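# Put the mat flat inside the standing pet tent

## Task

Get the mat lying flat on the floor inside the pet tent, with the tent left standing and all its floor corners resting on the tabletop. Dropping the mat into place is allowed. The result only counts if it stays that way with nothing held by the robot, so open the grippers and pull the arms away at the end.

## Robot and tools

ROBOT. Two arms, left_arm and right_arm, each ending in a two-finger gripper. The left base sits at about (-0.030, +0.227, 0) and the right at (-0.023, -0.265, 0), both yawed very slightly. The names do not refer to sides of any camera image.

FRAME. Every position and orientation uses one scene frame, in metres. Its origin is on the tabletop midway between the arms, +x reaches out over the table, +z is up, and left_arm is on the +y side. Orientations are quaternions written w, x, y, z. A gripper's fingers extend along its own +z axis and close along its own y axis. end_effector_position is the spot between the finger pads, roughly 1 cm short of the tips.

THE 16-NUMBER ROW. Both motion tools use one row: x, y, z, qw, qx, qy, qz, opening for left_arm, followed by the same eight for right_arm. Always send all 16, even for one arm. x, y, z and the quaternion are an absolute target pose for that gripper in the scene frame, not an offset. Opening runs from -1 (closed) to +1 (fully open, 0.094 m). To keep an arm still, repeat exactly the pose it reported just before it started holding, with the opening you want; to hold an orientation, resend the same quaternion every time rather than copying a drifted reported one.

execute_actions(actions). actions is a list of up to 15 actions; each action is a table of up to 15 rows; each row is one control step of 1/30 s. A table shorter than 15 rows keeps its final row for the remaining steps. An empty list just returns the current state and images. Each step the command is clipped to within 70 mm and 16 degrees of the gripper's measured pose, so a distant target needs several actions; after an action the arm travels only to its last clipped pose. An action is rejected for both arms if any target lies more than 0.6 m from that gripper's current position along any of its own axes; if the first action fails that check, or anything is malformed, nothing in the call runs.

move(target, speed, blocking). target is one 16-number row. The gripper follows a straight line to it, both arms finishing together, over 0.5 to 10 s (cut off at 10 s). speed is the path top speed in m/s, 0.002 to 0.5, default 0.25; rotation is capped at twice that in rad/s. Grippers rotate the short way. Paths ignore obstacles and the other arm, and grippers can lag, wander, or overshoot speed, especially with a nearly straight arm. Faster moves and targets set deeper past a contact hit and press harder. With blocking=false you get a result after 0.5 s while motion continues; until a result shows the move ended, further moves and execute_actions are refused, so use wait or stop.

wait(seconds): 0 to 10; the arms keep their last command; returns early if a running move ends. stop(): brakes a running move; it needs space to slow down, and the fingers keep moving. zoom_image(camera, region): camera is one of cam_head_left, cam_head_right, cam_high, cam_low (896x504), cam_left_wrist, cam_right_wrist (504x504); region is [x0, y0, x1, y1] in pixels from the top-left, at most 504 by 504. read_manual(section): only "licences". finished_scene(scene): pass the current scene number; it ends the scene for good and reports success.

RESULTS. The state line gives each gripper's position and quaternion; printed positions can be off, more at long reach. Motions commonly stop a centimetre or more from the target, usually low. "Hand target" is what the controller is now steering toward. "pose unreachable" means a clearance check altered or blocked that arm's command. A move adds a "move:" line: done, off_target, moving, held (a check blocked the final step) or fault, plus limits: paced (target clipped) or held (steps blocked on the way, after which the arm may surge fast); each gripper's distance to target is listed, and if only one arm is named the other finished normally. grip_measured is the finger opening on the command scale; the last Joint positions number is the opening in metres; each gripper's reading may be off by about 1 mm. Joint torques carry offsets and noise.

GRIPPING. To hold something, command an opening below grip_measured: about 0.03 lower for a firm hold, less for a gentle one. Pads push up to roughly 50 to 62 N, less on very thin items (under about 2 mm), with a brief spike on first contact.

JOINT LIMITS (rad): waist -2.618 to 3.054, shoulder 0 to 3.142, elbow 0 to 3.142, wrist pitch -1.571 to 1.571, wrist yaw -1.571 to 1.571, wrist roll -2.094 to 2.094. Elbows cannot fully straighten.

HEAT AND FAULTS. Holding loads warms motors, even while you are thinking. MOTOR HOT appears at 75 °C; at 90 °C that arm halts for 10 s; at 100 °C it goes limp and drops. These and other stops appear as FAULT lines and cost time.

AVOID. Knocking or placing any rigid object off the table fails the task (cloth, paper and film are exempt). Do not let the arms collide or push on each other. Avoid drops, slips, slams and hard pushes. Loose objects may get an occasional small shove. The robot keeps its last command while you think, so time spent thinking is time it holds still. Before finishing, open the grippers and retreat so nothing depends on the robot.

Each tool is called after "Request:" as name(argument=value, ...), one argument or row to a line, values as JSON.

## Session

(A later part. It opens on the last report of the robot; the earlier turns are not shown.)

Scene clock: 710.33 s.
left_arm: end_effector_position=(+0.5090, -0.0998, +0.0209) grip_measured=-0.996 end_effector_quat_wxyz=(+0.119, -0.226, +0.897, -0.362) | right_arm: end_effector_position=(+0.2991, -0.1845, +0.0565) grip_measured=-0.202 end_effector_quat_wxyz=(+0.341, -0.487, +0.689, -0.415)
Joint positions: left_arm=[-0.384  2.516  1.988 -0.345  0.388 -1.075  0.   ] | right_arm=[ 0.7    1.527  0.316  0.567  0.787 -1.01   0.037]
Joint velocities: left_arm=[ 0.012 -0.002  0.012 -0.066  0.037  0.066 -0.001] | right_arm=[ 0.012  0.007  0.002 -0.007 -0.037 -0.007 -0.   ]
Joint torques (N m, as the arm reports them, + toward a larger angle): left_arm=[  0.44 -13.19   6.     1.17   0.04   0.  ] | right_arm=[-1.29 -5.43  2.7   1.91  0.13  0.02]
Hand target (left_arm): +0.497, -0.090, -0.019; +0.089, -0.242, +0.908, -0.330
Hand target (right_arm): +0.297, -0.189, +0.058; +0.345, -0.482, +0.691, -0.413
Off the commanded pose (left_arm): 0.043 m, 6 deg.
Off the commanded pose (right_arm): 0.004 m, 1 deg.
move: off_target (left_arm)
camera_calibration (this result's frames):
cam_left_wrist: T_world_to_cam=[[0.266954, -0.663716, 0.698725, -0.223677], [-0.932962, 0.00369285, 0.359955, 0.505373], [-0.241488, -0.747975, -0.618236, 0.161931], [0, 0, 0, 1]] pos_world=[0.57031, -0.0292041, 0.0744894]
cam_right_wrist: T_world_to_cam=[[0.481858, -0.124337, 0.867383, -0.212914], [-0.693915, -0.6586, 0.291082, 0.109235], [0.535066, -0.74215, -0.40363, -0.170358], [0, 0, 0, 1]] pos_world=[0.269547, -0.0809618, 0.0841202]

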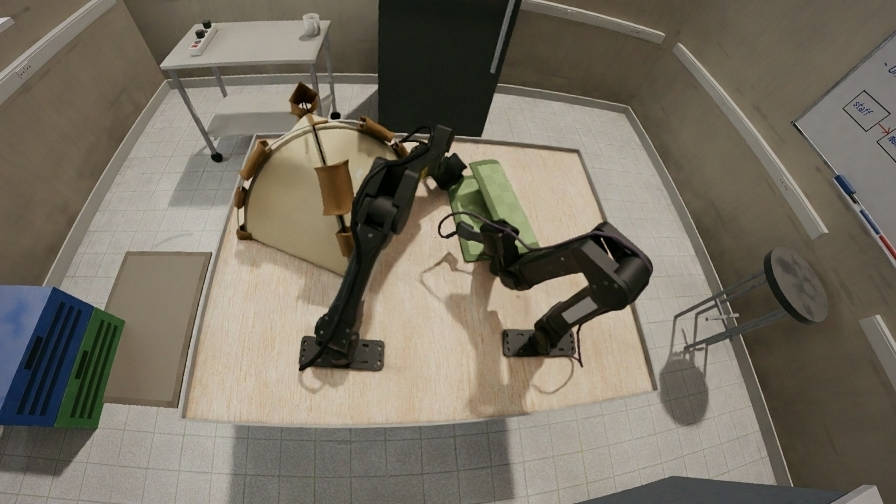

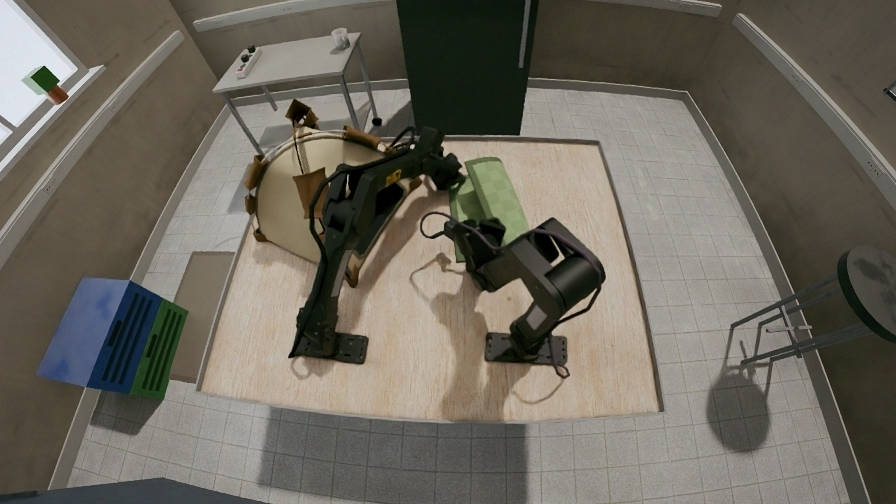

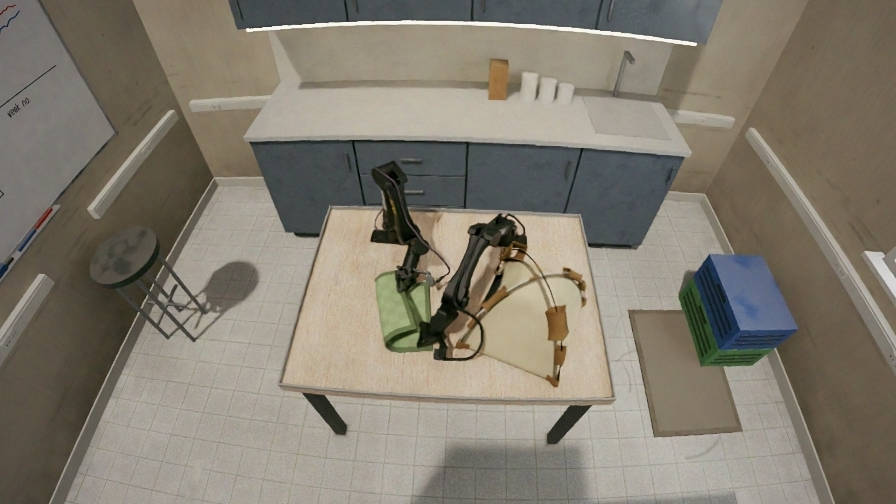

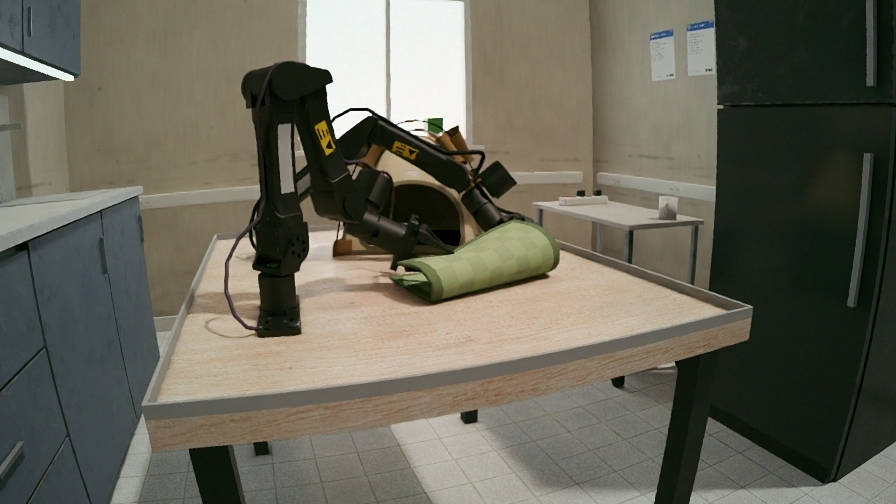

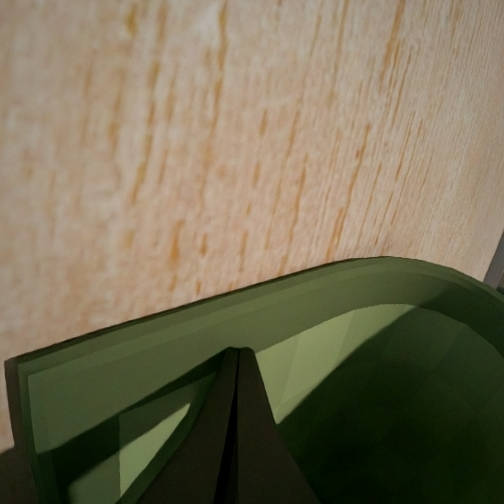

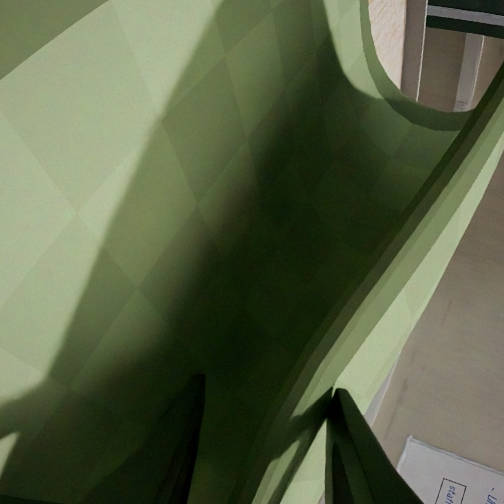

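Request:
move(
  target=[0.499,-0.090,-0.02,0.0885,-0.2432,0.9077,-0.3303,-1.0,0.348,-0.158,0.055,0.3454,-0.4838,0.6909,-0.4116,-0.2],
  speed=0.06,
)

Request:
zoom_image(
  camera="cam_high",
  region=[350, 230, 500, 370],
)

Scene clock: 723.13 s.
left_arm: end_effector_position=(+0.5090, -0.0998, +0.0200) grip_measured=-0.996 end_effector_quat_wxyz=(+0.119, -0.226, +0.897, -0.362) | right_arm: end_effector_position=(+0.3369, -0.1592, +0.0473) grip_measured=-0.202 end_effector_quat_wxyz=(+0.333, -0.497, +0.688, -0.410)
Joint positions: left_arm=[-0.384  2.518  1.988 -0.343  0.389 -1.075  0.   ] | right_arm=[ 0.686  1.718  0.489  0.572  0.764 -1.024  0.037]
Joint velocities: left_arm=[-0.007  0.012 -0.012  0.007 -0.051  0.081 -0.001] | right_arm=[-0.007  0.022 -0.002 -0.081 -0.007  0.051  0.001]
Joint torques (N m, as the arm reports them, + toward a larger angle): left_arm=[  0.41 -13.29   5.93   1.15   0.06   0.01] | right_arm=[-1.11 -4.91  6.34  1.93  0.23  0.03]
Hand target (left_arm): +0.497, -0.090, -0.019; +0.089, -0.242, +0.908, -0.330
Hand target (right_arm): +0.347, -0.158, +0.055; +0.345, -0.484, +0.691, -0.412
Off the commanded pose (left_arm): 0.042 m, 6 deg.
Off the commanded pose (right_arm): 0.014 m, 2 deg.
move: off_target (left_arm, right_arm)
camera_calibration (this result's frames):
cam_left_wrist: T_world_to_cam=[[0.26712, -0.66371, 0.698667, -0.223194], [-0.932792, 0.00395809, 0.360392, 0.505666], [-0.241962, -0.747979, -0.618046, 0.161551], [0, 0, 0, 1]] pos_world=[0.57039, -0.0293011, 0.0735459]
cam_right_wrist: T_world_to_cam=[[0.502883, -0.111356, 0.857152, -0.224543], [-0.679617, -0.663673, 0.312505, 0.148098], [0.534069, -0.739688, -0.409429, -0.174534], [0, 0, 0, 1]] pos_world=[0.306782, -0.0558163, 0.0747272]

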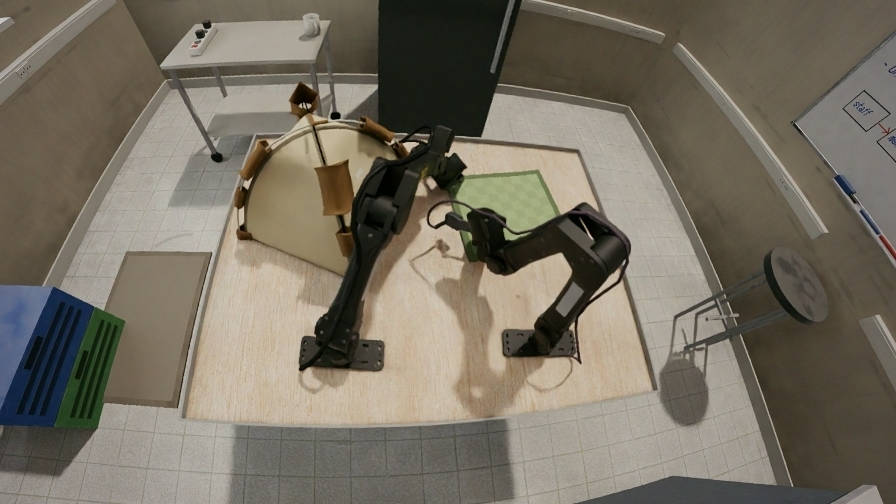

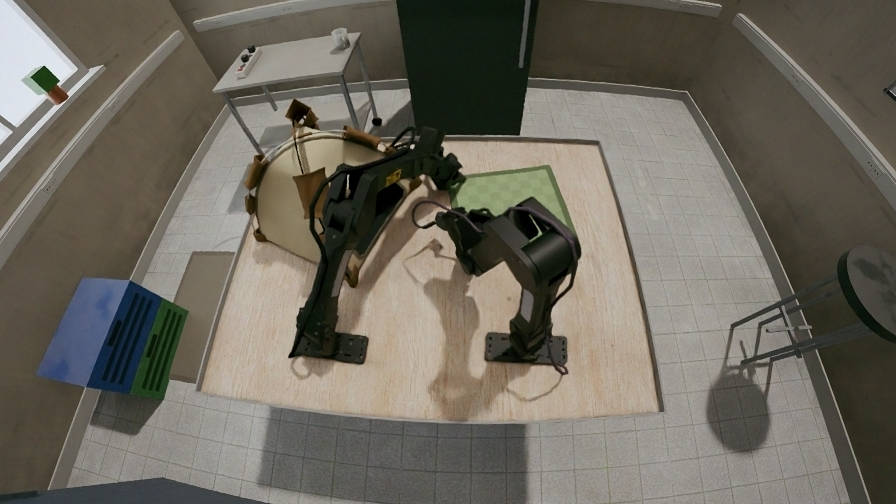

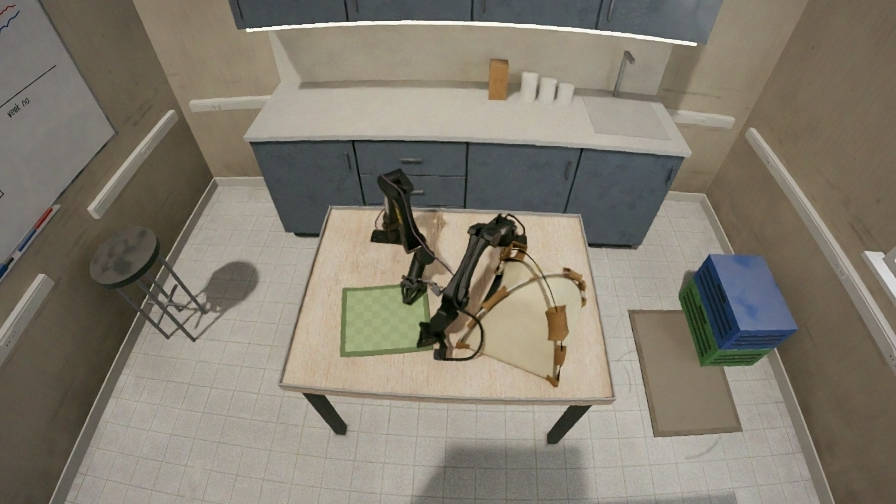

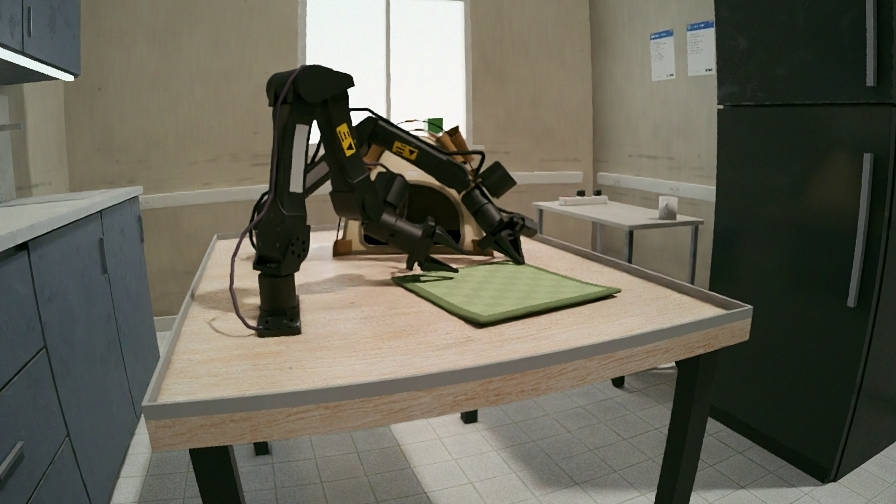

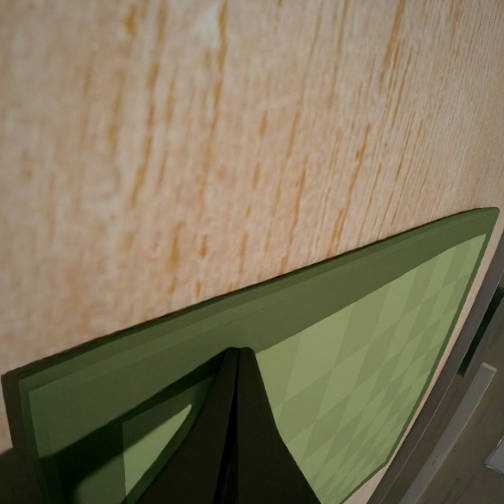

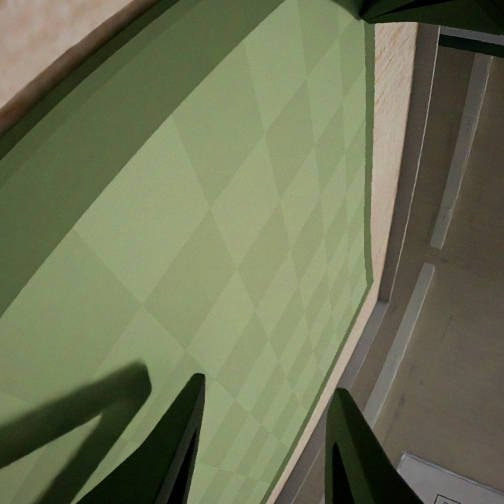

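Region (350, 230, 500, 370) of cam_high's 896x504 image, scaled by 3.360, with more detail than that image has; it fills the top 470 rows of this view, and the rest is white.

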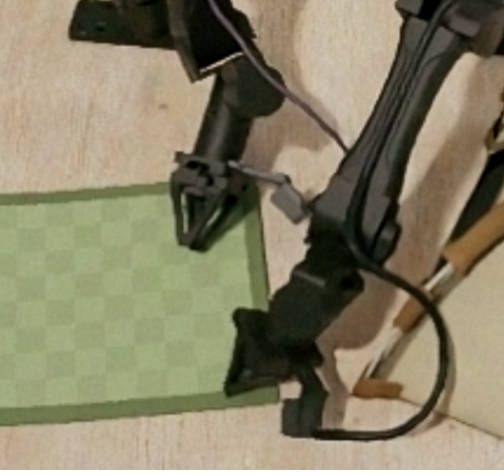

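Request:
move(
  target=[0.422,-0.078,0.065,0.0670,-0.25,0.9330,-0.25,-1.0,0.27,-0.30,0.14,0.46,-0.0773,0.8836,0.0402,-0.15],
  speed=0.5,
)

Request:
zoom_image(
  camera="cam_high",
  region=[320, 250, 480, 370],
)

Scene clock: 750.93 s.
left_arm: end_effector_position=(+0.4321, -0.0824, +0.0675) grip_measured=-0.996 end_effector_quat_wxyz=(+0.075, -0.245, +0.930, -0.264) | right_arm: end_effector_position=(+0.2670, -0.2986, +0.1285) grip_measured=-0.152 end_effector_quat_wxyz=(+0.452, -0.078, +0.888, +0.039)
Joint positions: left_arm=[-0.451  2.274  1.879 -0.683  0.27  -1.091  0.   ] | right_arm=[-0.315  0.914  0.479 -0.274 -0.444 -0.355  0.04 ]
Joint velocities: left_arm=[-0.012 -0.002  0.012 -0.037 -0.066 -0.066 -0.001] | right_arm=[ 0.002  0.007  0.002 -0.007 -0.051  0.007 -0.   ]
Joint torques (N m, as the arm reports them, + toward a larger angle): left_arm=[ -0.54 -16.59   4.79   0.98  -0.02  -0.03] | right_arm=[-1.07 -0.42  8.92  1.69 -0.32  0.  ]
Hand target (left_arm): +0.422, -0.079, +0.065; +0.068, -0.248, +0.934, -0.249
Hand target (right_arm): +0.271, -0.302, +0.140; +0.460, -0.078, +0.884, +0.040
Off the commanded pose (left_arm): 0.011 m, 2 deg.
Off the commanded pose (right_arm): 0.012 m, 1 deg.
move: off_target (left_arm, right_arm)
camera_calibration (this result's frames):
cam_left_wrist: T_world_to_cam=[[0.365082, -0.768022, 0.526172, -0.263585], [-0.87078, -0.0817739, 0.484825, 0.374438], [-0.329329, -0.635181, -0.698632, 0.237823], [0, 0, 0, 1]] pos_world=[0.500605, -0.0207595, 0.123305]
cam_right_wrist: T_world_to_cam=[[0.285522, -0.958218, 0.0171698, -0.361431], [-0.90585, -0.275681, -0.321614, 0.240407], [0.31291, 0.0762748, -0.946715, 0.164687], [0, 0, 0, 1]] pos_world=[0.269438, -0.292616, 0.239435]

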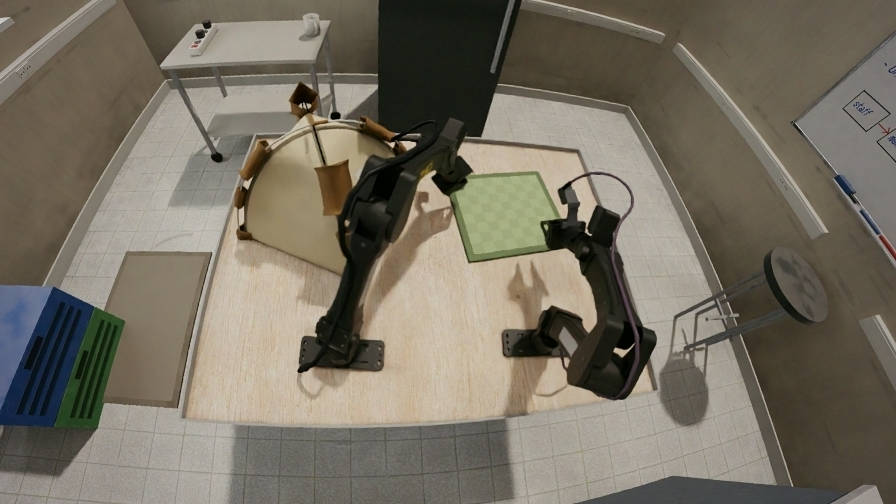

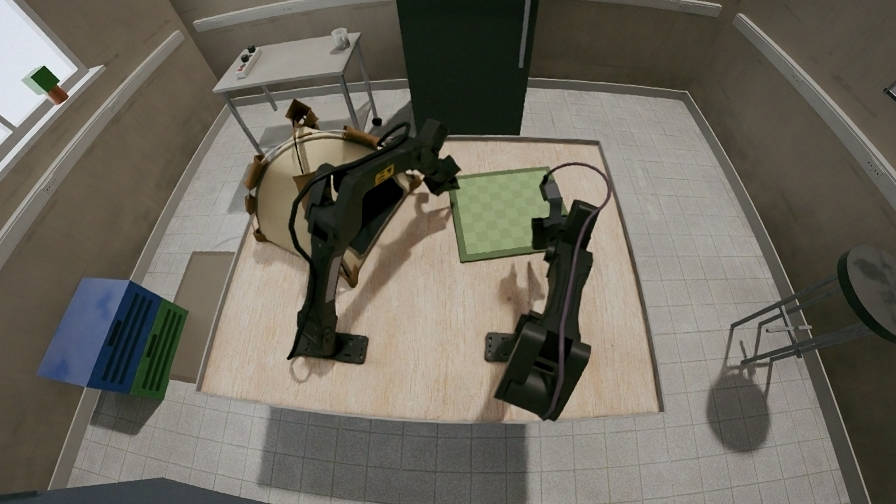

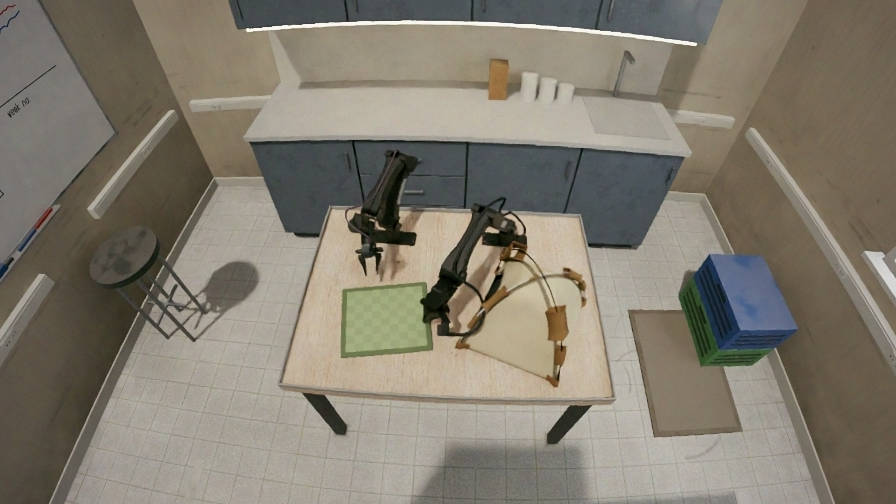

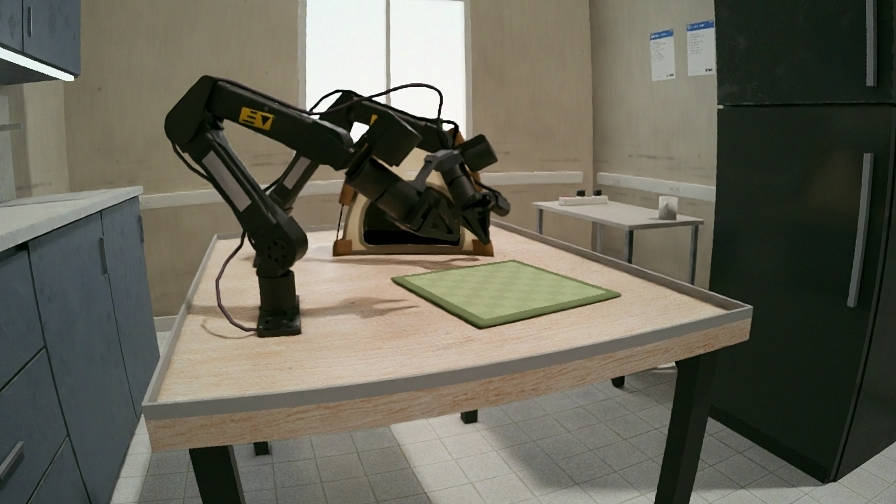

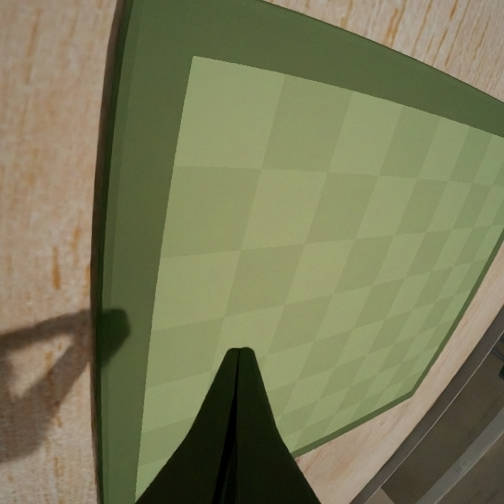

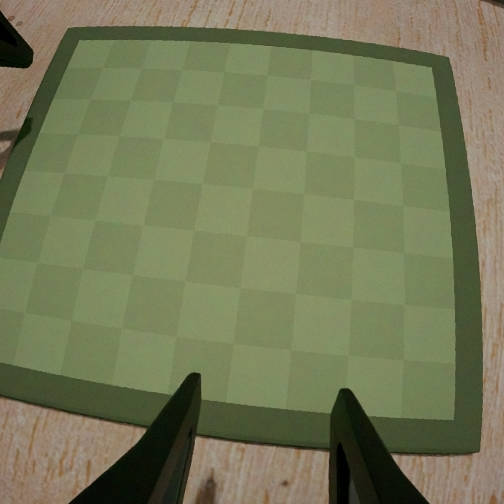

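Region (320, 250, 480, 370) of cam_high's 896x504 image, scaled by 3.150, with more detail than that image has; it fills the top 378 rows of this view, and the rest is white.

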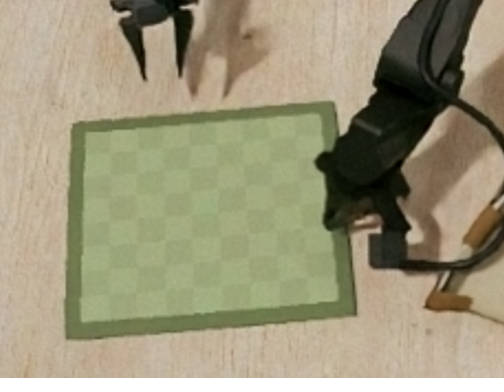

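Request:
move(
  target=[0.418,-0.073,-0.012,0.0670,-0.25,0.9330,-0.25,-1.0,0.233,-0.432,0.02,0.2274,0.4368,0.7720,0.4019,-0.15],
  speed=0.4,
)

Scene clock: 769.20 s.
left_arm: end_effector_position=(+0.4271, -0.0798, +0.0194) grip_measured=-0.996 end_effector_quat_wxyz=(+0.087, -0.242, +0.926, -0.275) | right_arm: end_effector_position=(+0.2380, -0.4219, +0.0254) grip_measured=-0.152 end_effector_quat_wxyz=(+0.233, +0.426, +0.767, +0.419)
Joint positions: left_arm=[-0.451  2.279  1.672 -0.438  0.27  -1.091  0.   ] | right_arm=[-0.989  1.874  0.846 -0.611 -0.999 -0.082  0.04 ]
Joint velocities: left_arm=[-0.007 -0.017 -0.022  0.022 -0.037 -0.022 -0.   ] | right_arm=[-0.002  0.002 -0.012 -0.051  0.081 -0.066 -0.001]
Joint torques (N m, as the arm reports them, + toward a larger angle): left_arm=[ -0.03 -12.     4.18   1.24   0.02   0.  ] | right_arm=[-1.25 -5.    5.68  0.16 -0.09 -0.03]
Hand target (left_arm): +0.416, -0.072, -0.011; +0.067, -0.250, +0.933, -0.250
Hand target (right_arm): +0.234, -0.432, +0.019; +0.226, +0.435, +0.773, +0.403
Off the commanded pose (left_arm): 0.033 m, 4 deg.
Off the commanded pose (right_arm): 0.013 m, 2 deg.
move: off_target (left_arm, right_arm)
camera_calibration (this result's frames):
cam_left_wrist: T_world_to_cam=[[0.349062, -0.759064, 0.549525, -0.227259], [-0.884744, -0.0736824, 0.460217, 0.40077], [-0.308844, -0.646833, -0.697297, 0.194534], [0, 0, 0, 1]] pos_world=[0.493987, -0.0171432, 0.0760913]
cam_right_wrist: T_world_to_cam=[[-0.353434, -0.314036, -0.881173, -0.0227834], [-0.889435, 0.404638, 0.212541, 0.416574], [0.289811, 0.858865, -0.422328, 0.407913], [0, 0, 0, 1]] pos_world=[0.244245, -0.526059, 0.0636579]

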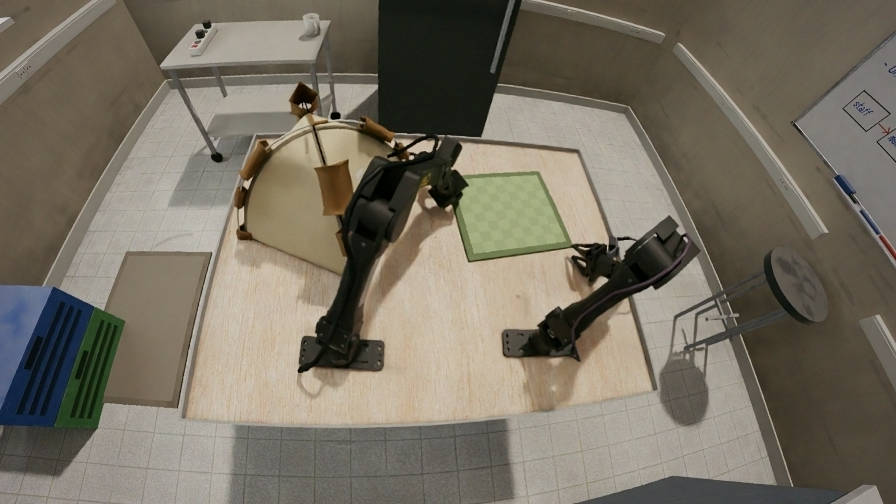

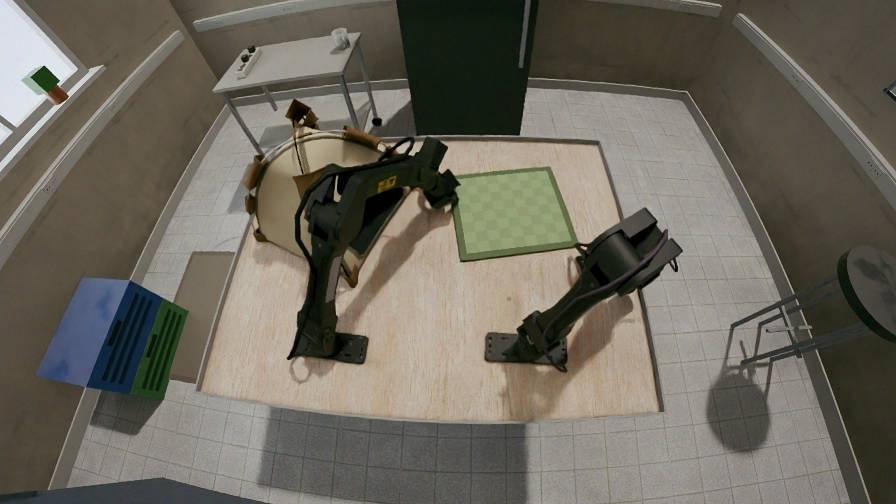

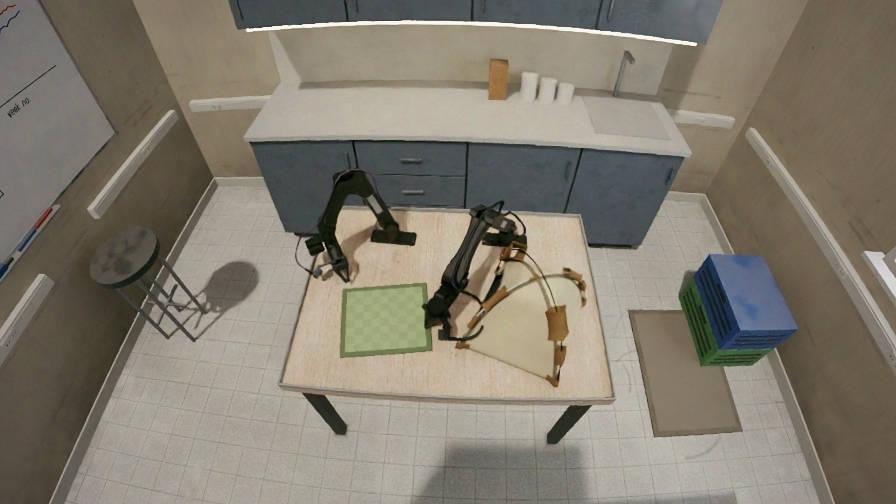

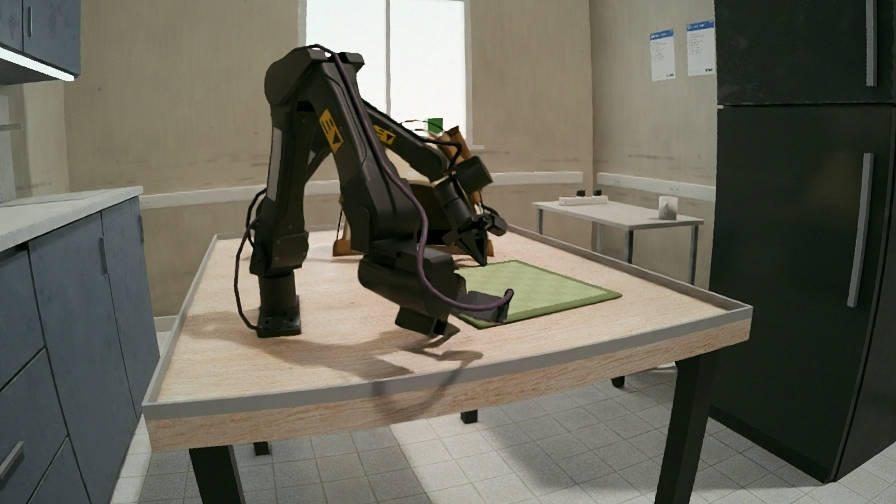

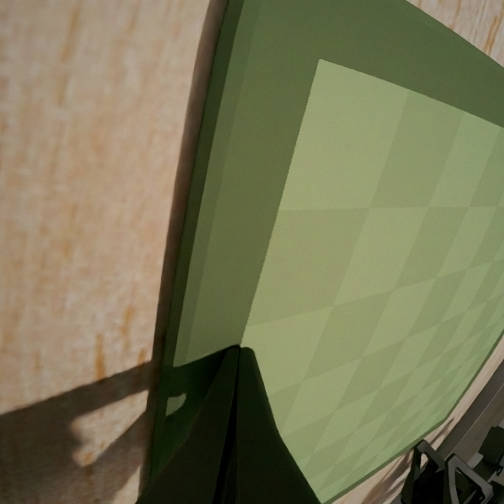

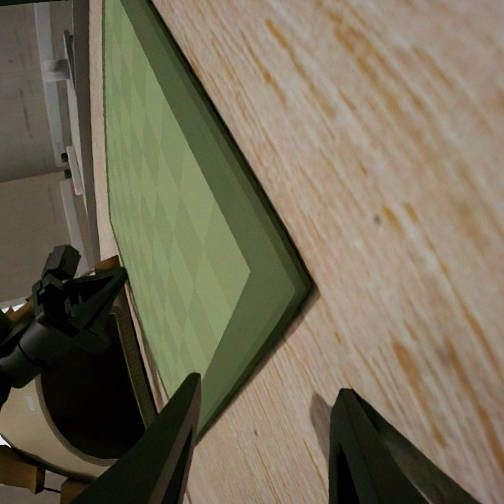

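Request:
move(
  target=[0.418,-0.073,-0.018,0.0670,-0.25,0.9330,-0.25,-1.0,0.318,-0.380,0.014,0.2274,0.4368,0.7720,0.4019,-0.15],
  speed=0.06,
)

Scene clock: 777.47 s.
left_arm: end_effector_position=(+0.4301, -0.0816, +0.0194) grip_measured=-0.996 end_effector_quat_wxyz=(+0.091, -0.240, +0.925, -0.280) | right_arm: end_effector_position=(+0.3223, -0.3832, +0.0262) grip_measured=-0.152 end_effector_quat_wxyz=(+0.237, +0.429, +0.764, +0.420)
Joint positions: left_arm=[-0.451  2.283  1.671 -0.418  0.271 -1.091  0.   ] | right_arm=[-0.67   1.855  0.785 -0.081 -0.945  0.5    0.04 ]
Joint velocities: left_arm=[-0.012  0.007 -0.017  0.007 -0.037 -0.037 -0.001] | right_arm=[-0.012  0.007 -0.012 -0.066  0.037  0.051 -0.001]
Joint torques (N m, as the arm reports them, + toward a larger angle): left_arm=[  0.   -11.53   3.71   1.28   0.02   0.04] | right_arm=[ 1.14 -6.58  2.02  1.22  0.05 -0.02]
Hand target (left_arm): +0.416, -0.072, -0.016; +0.067, -0.249, +0.933, -0.250
Hand target (right_arm): +0.318, -0.379, +0.014; +0.228, +0.437, +0.772, +0.402
Off the commanded pose (left_arm): 0.040 m, 5 deg.
Off the commanded pose (right_arm): 0.013 m, 3 deg.
move: off_target (left_arm, right_arm)
camera_calibration (this result's frames):
cam_left_wrist: T_world_to_cam=[[0.341731, -0.754873, 0.55981, -0.226426], [-0.890543, -0.0697906, 0.449515, 0.406284], [-0.300257, -0.652148, -0.696096, 0.190179], [0, 0, 0, 1]] pos_world=[0.496293, -0.0185432, 0.0765075]
cam_right_wrist: T_world_to_cam=[[-0.351614, -0.309156, -0.883623, 0.0211361], [-0.886611, 0.412942, 0.208325, 0.478105], [0.30048, 0.85668, -0.419298, 0.346224], [0, 0, 0, 1]] pos_world=[0.327291, -0.487498, 0.064246]

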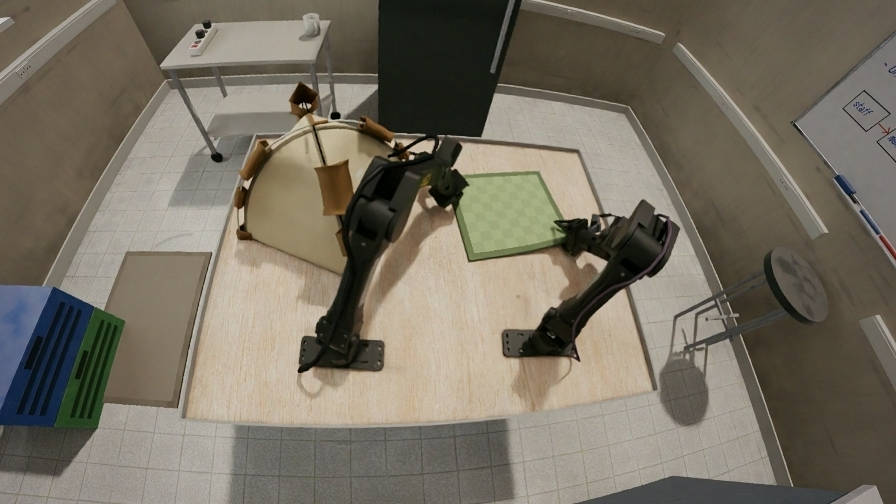

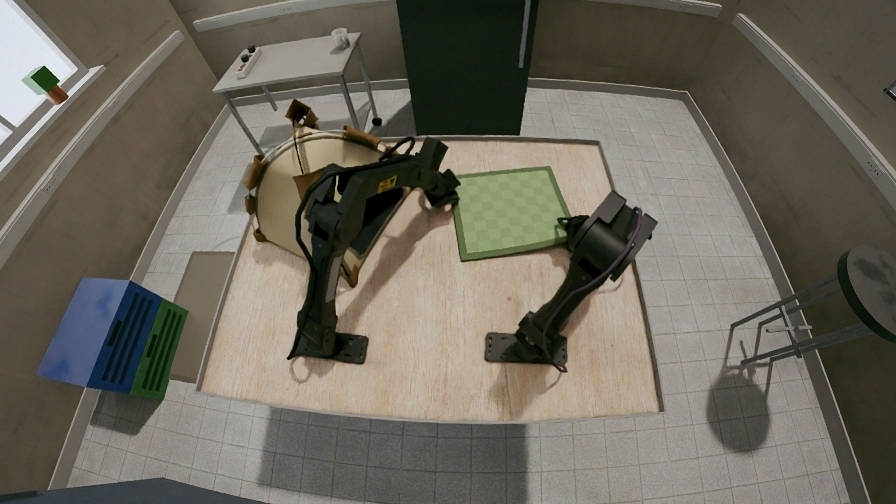

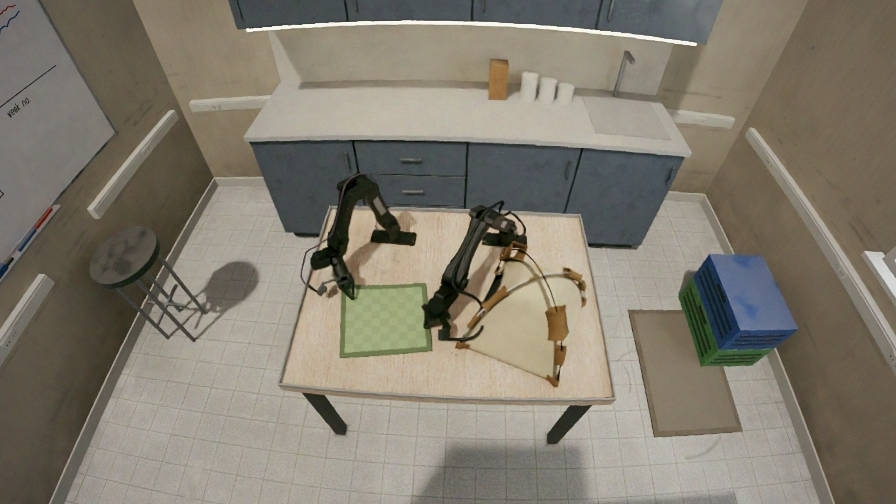

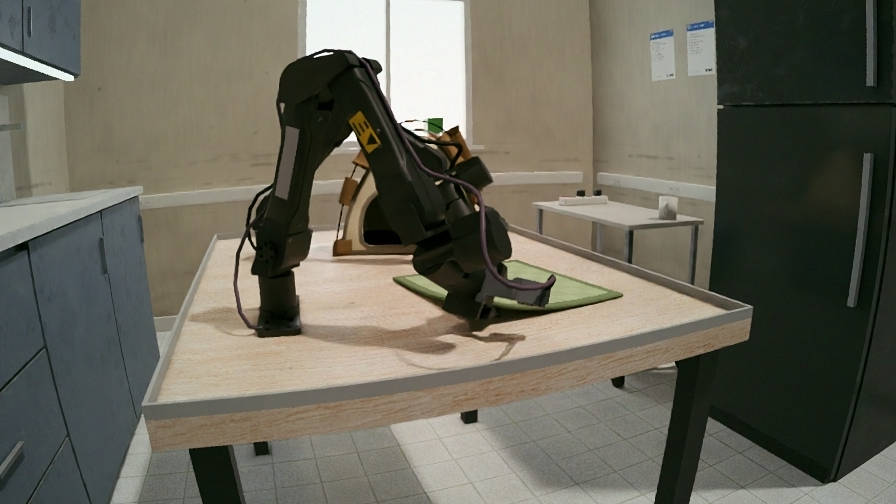

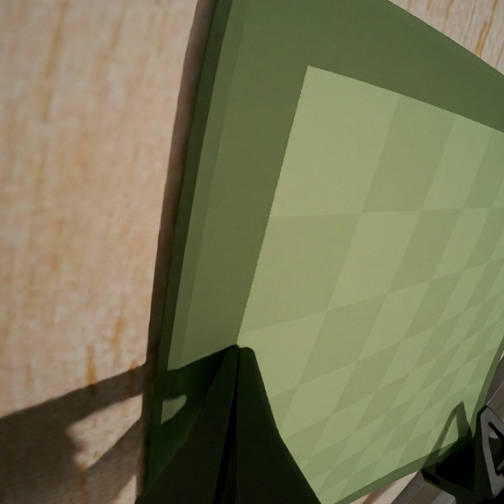

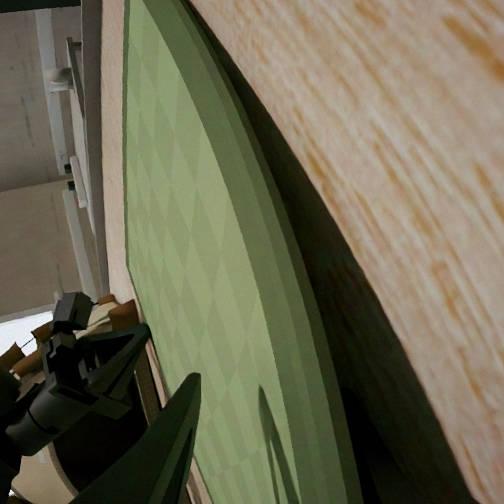

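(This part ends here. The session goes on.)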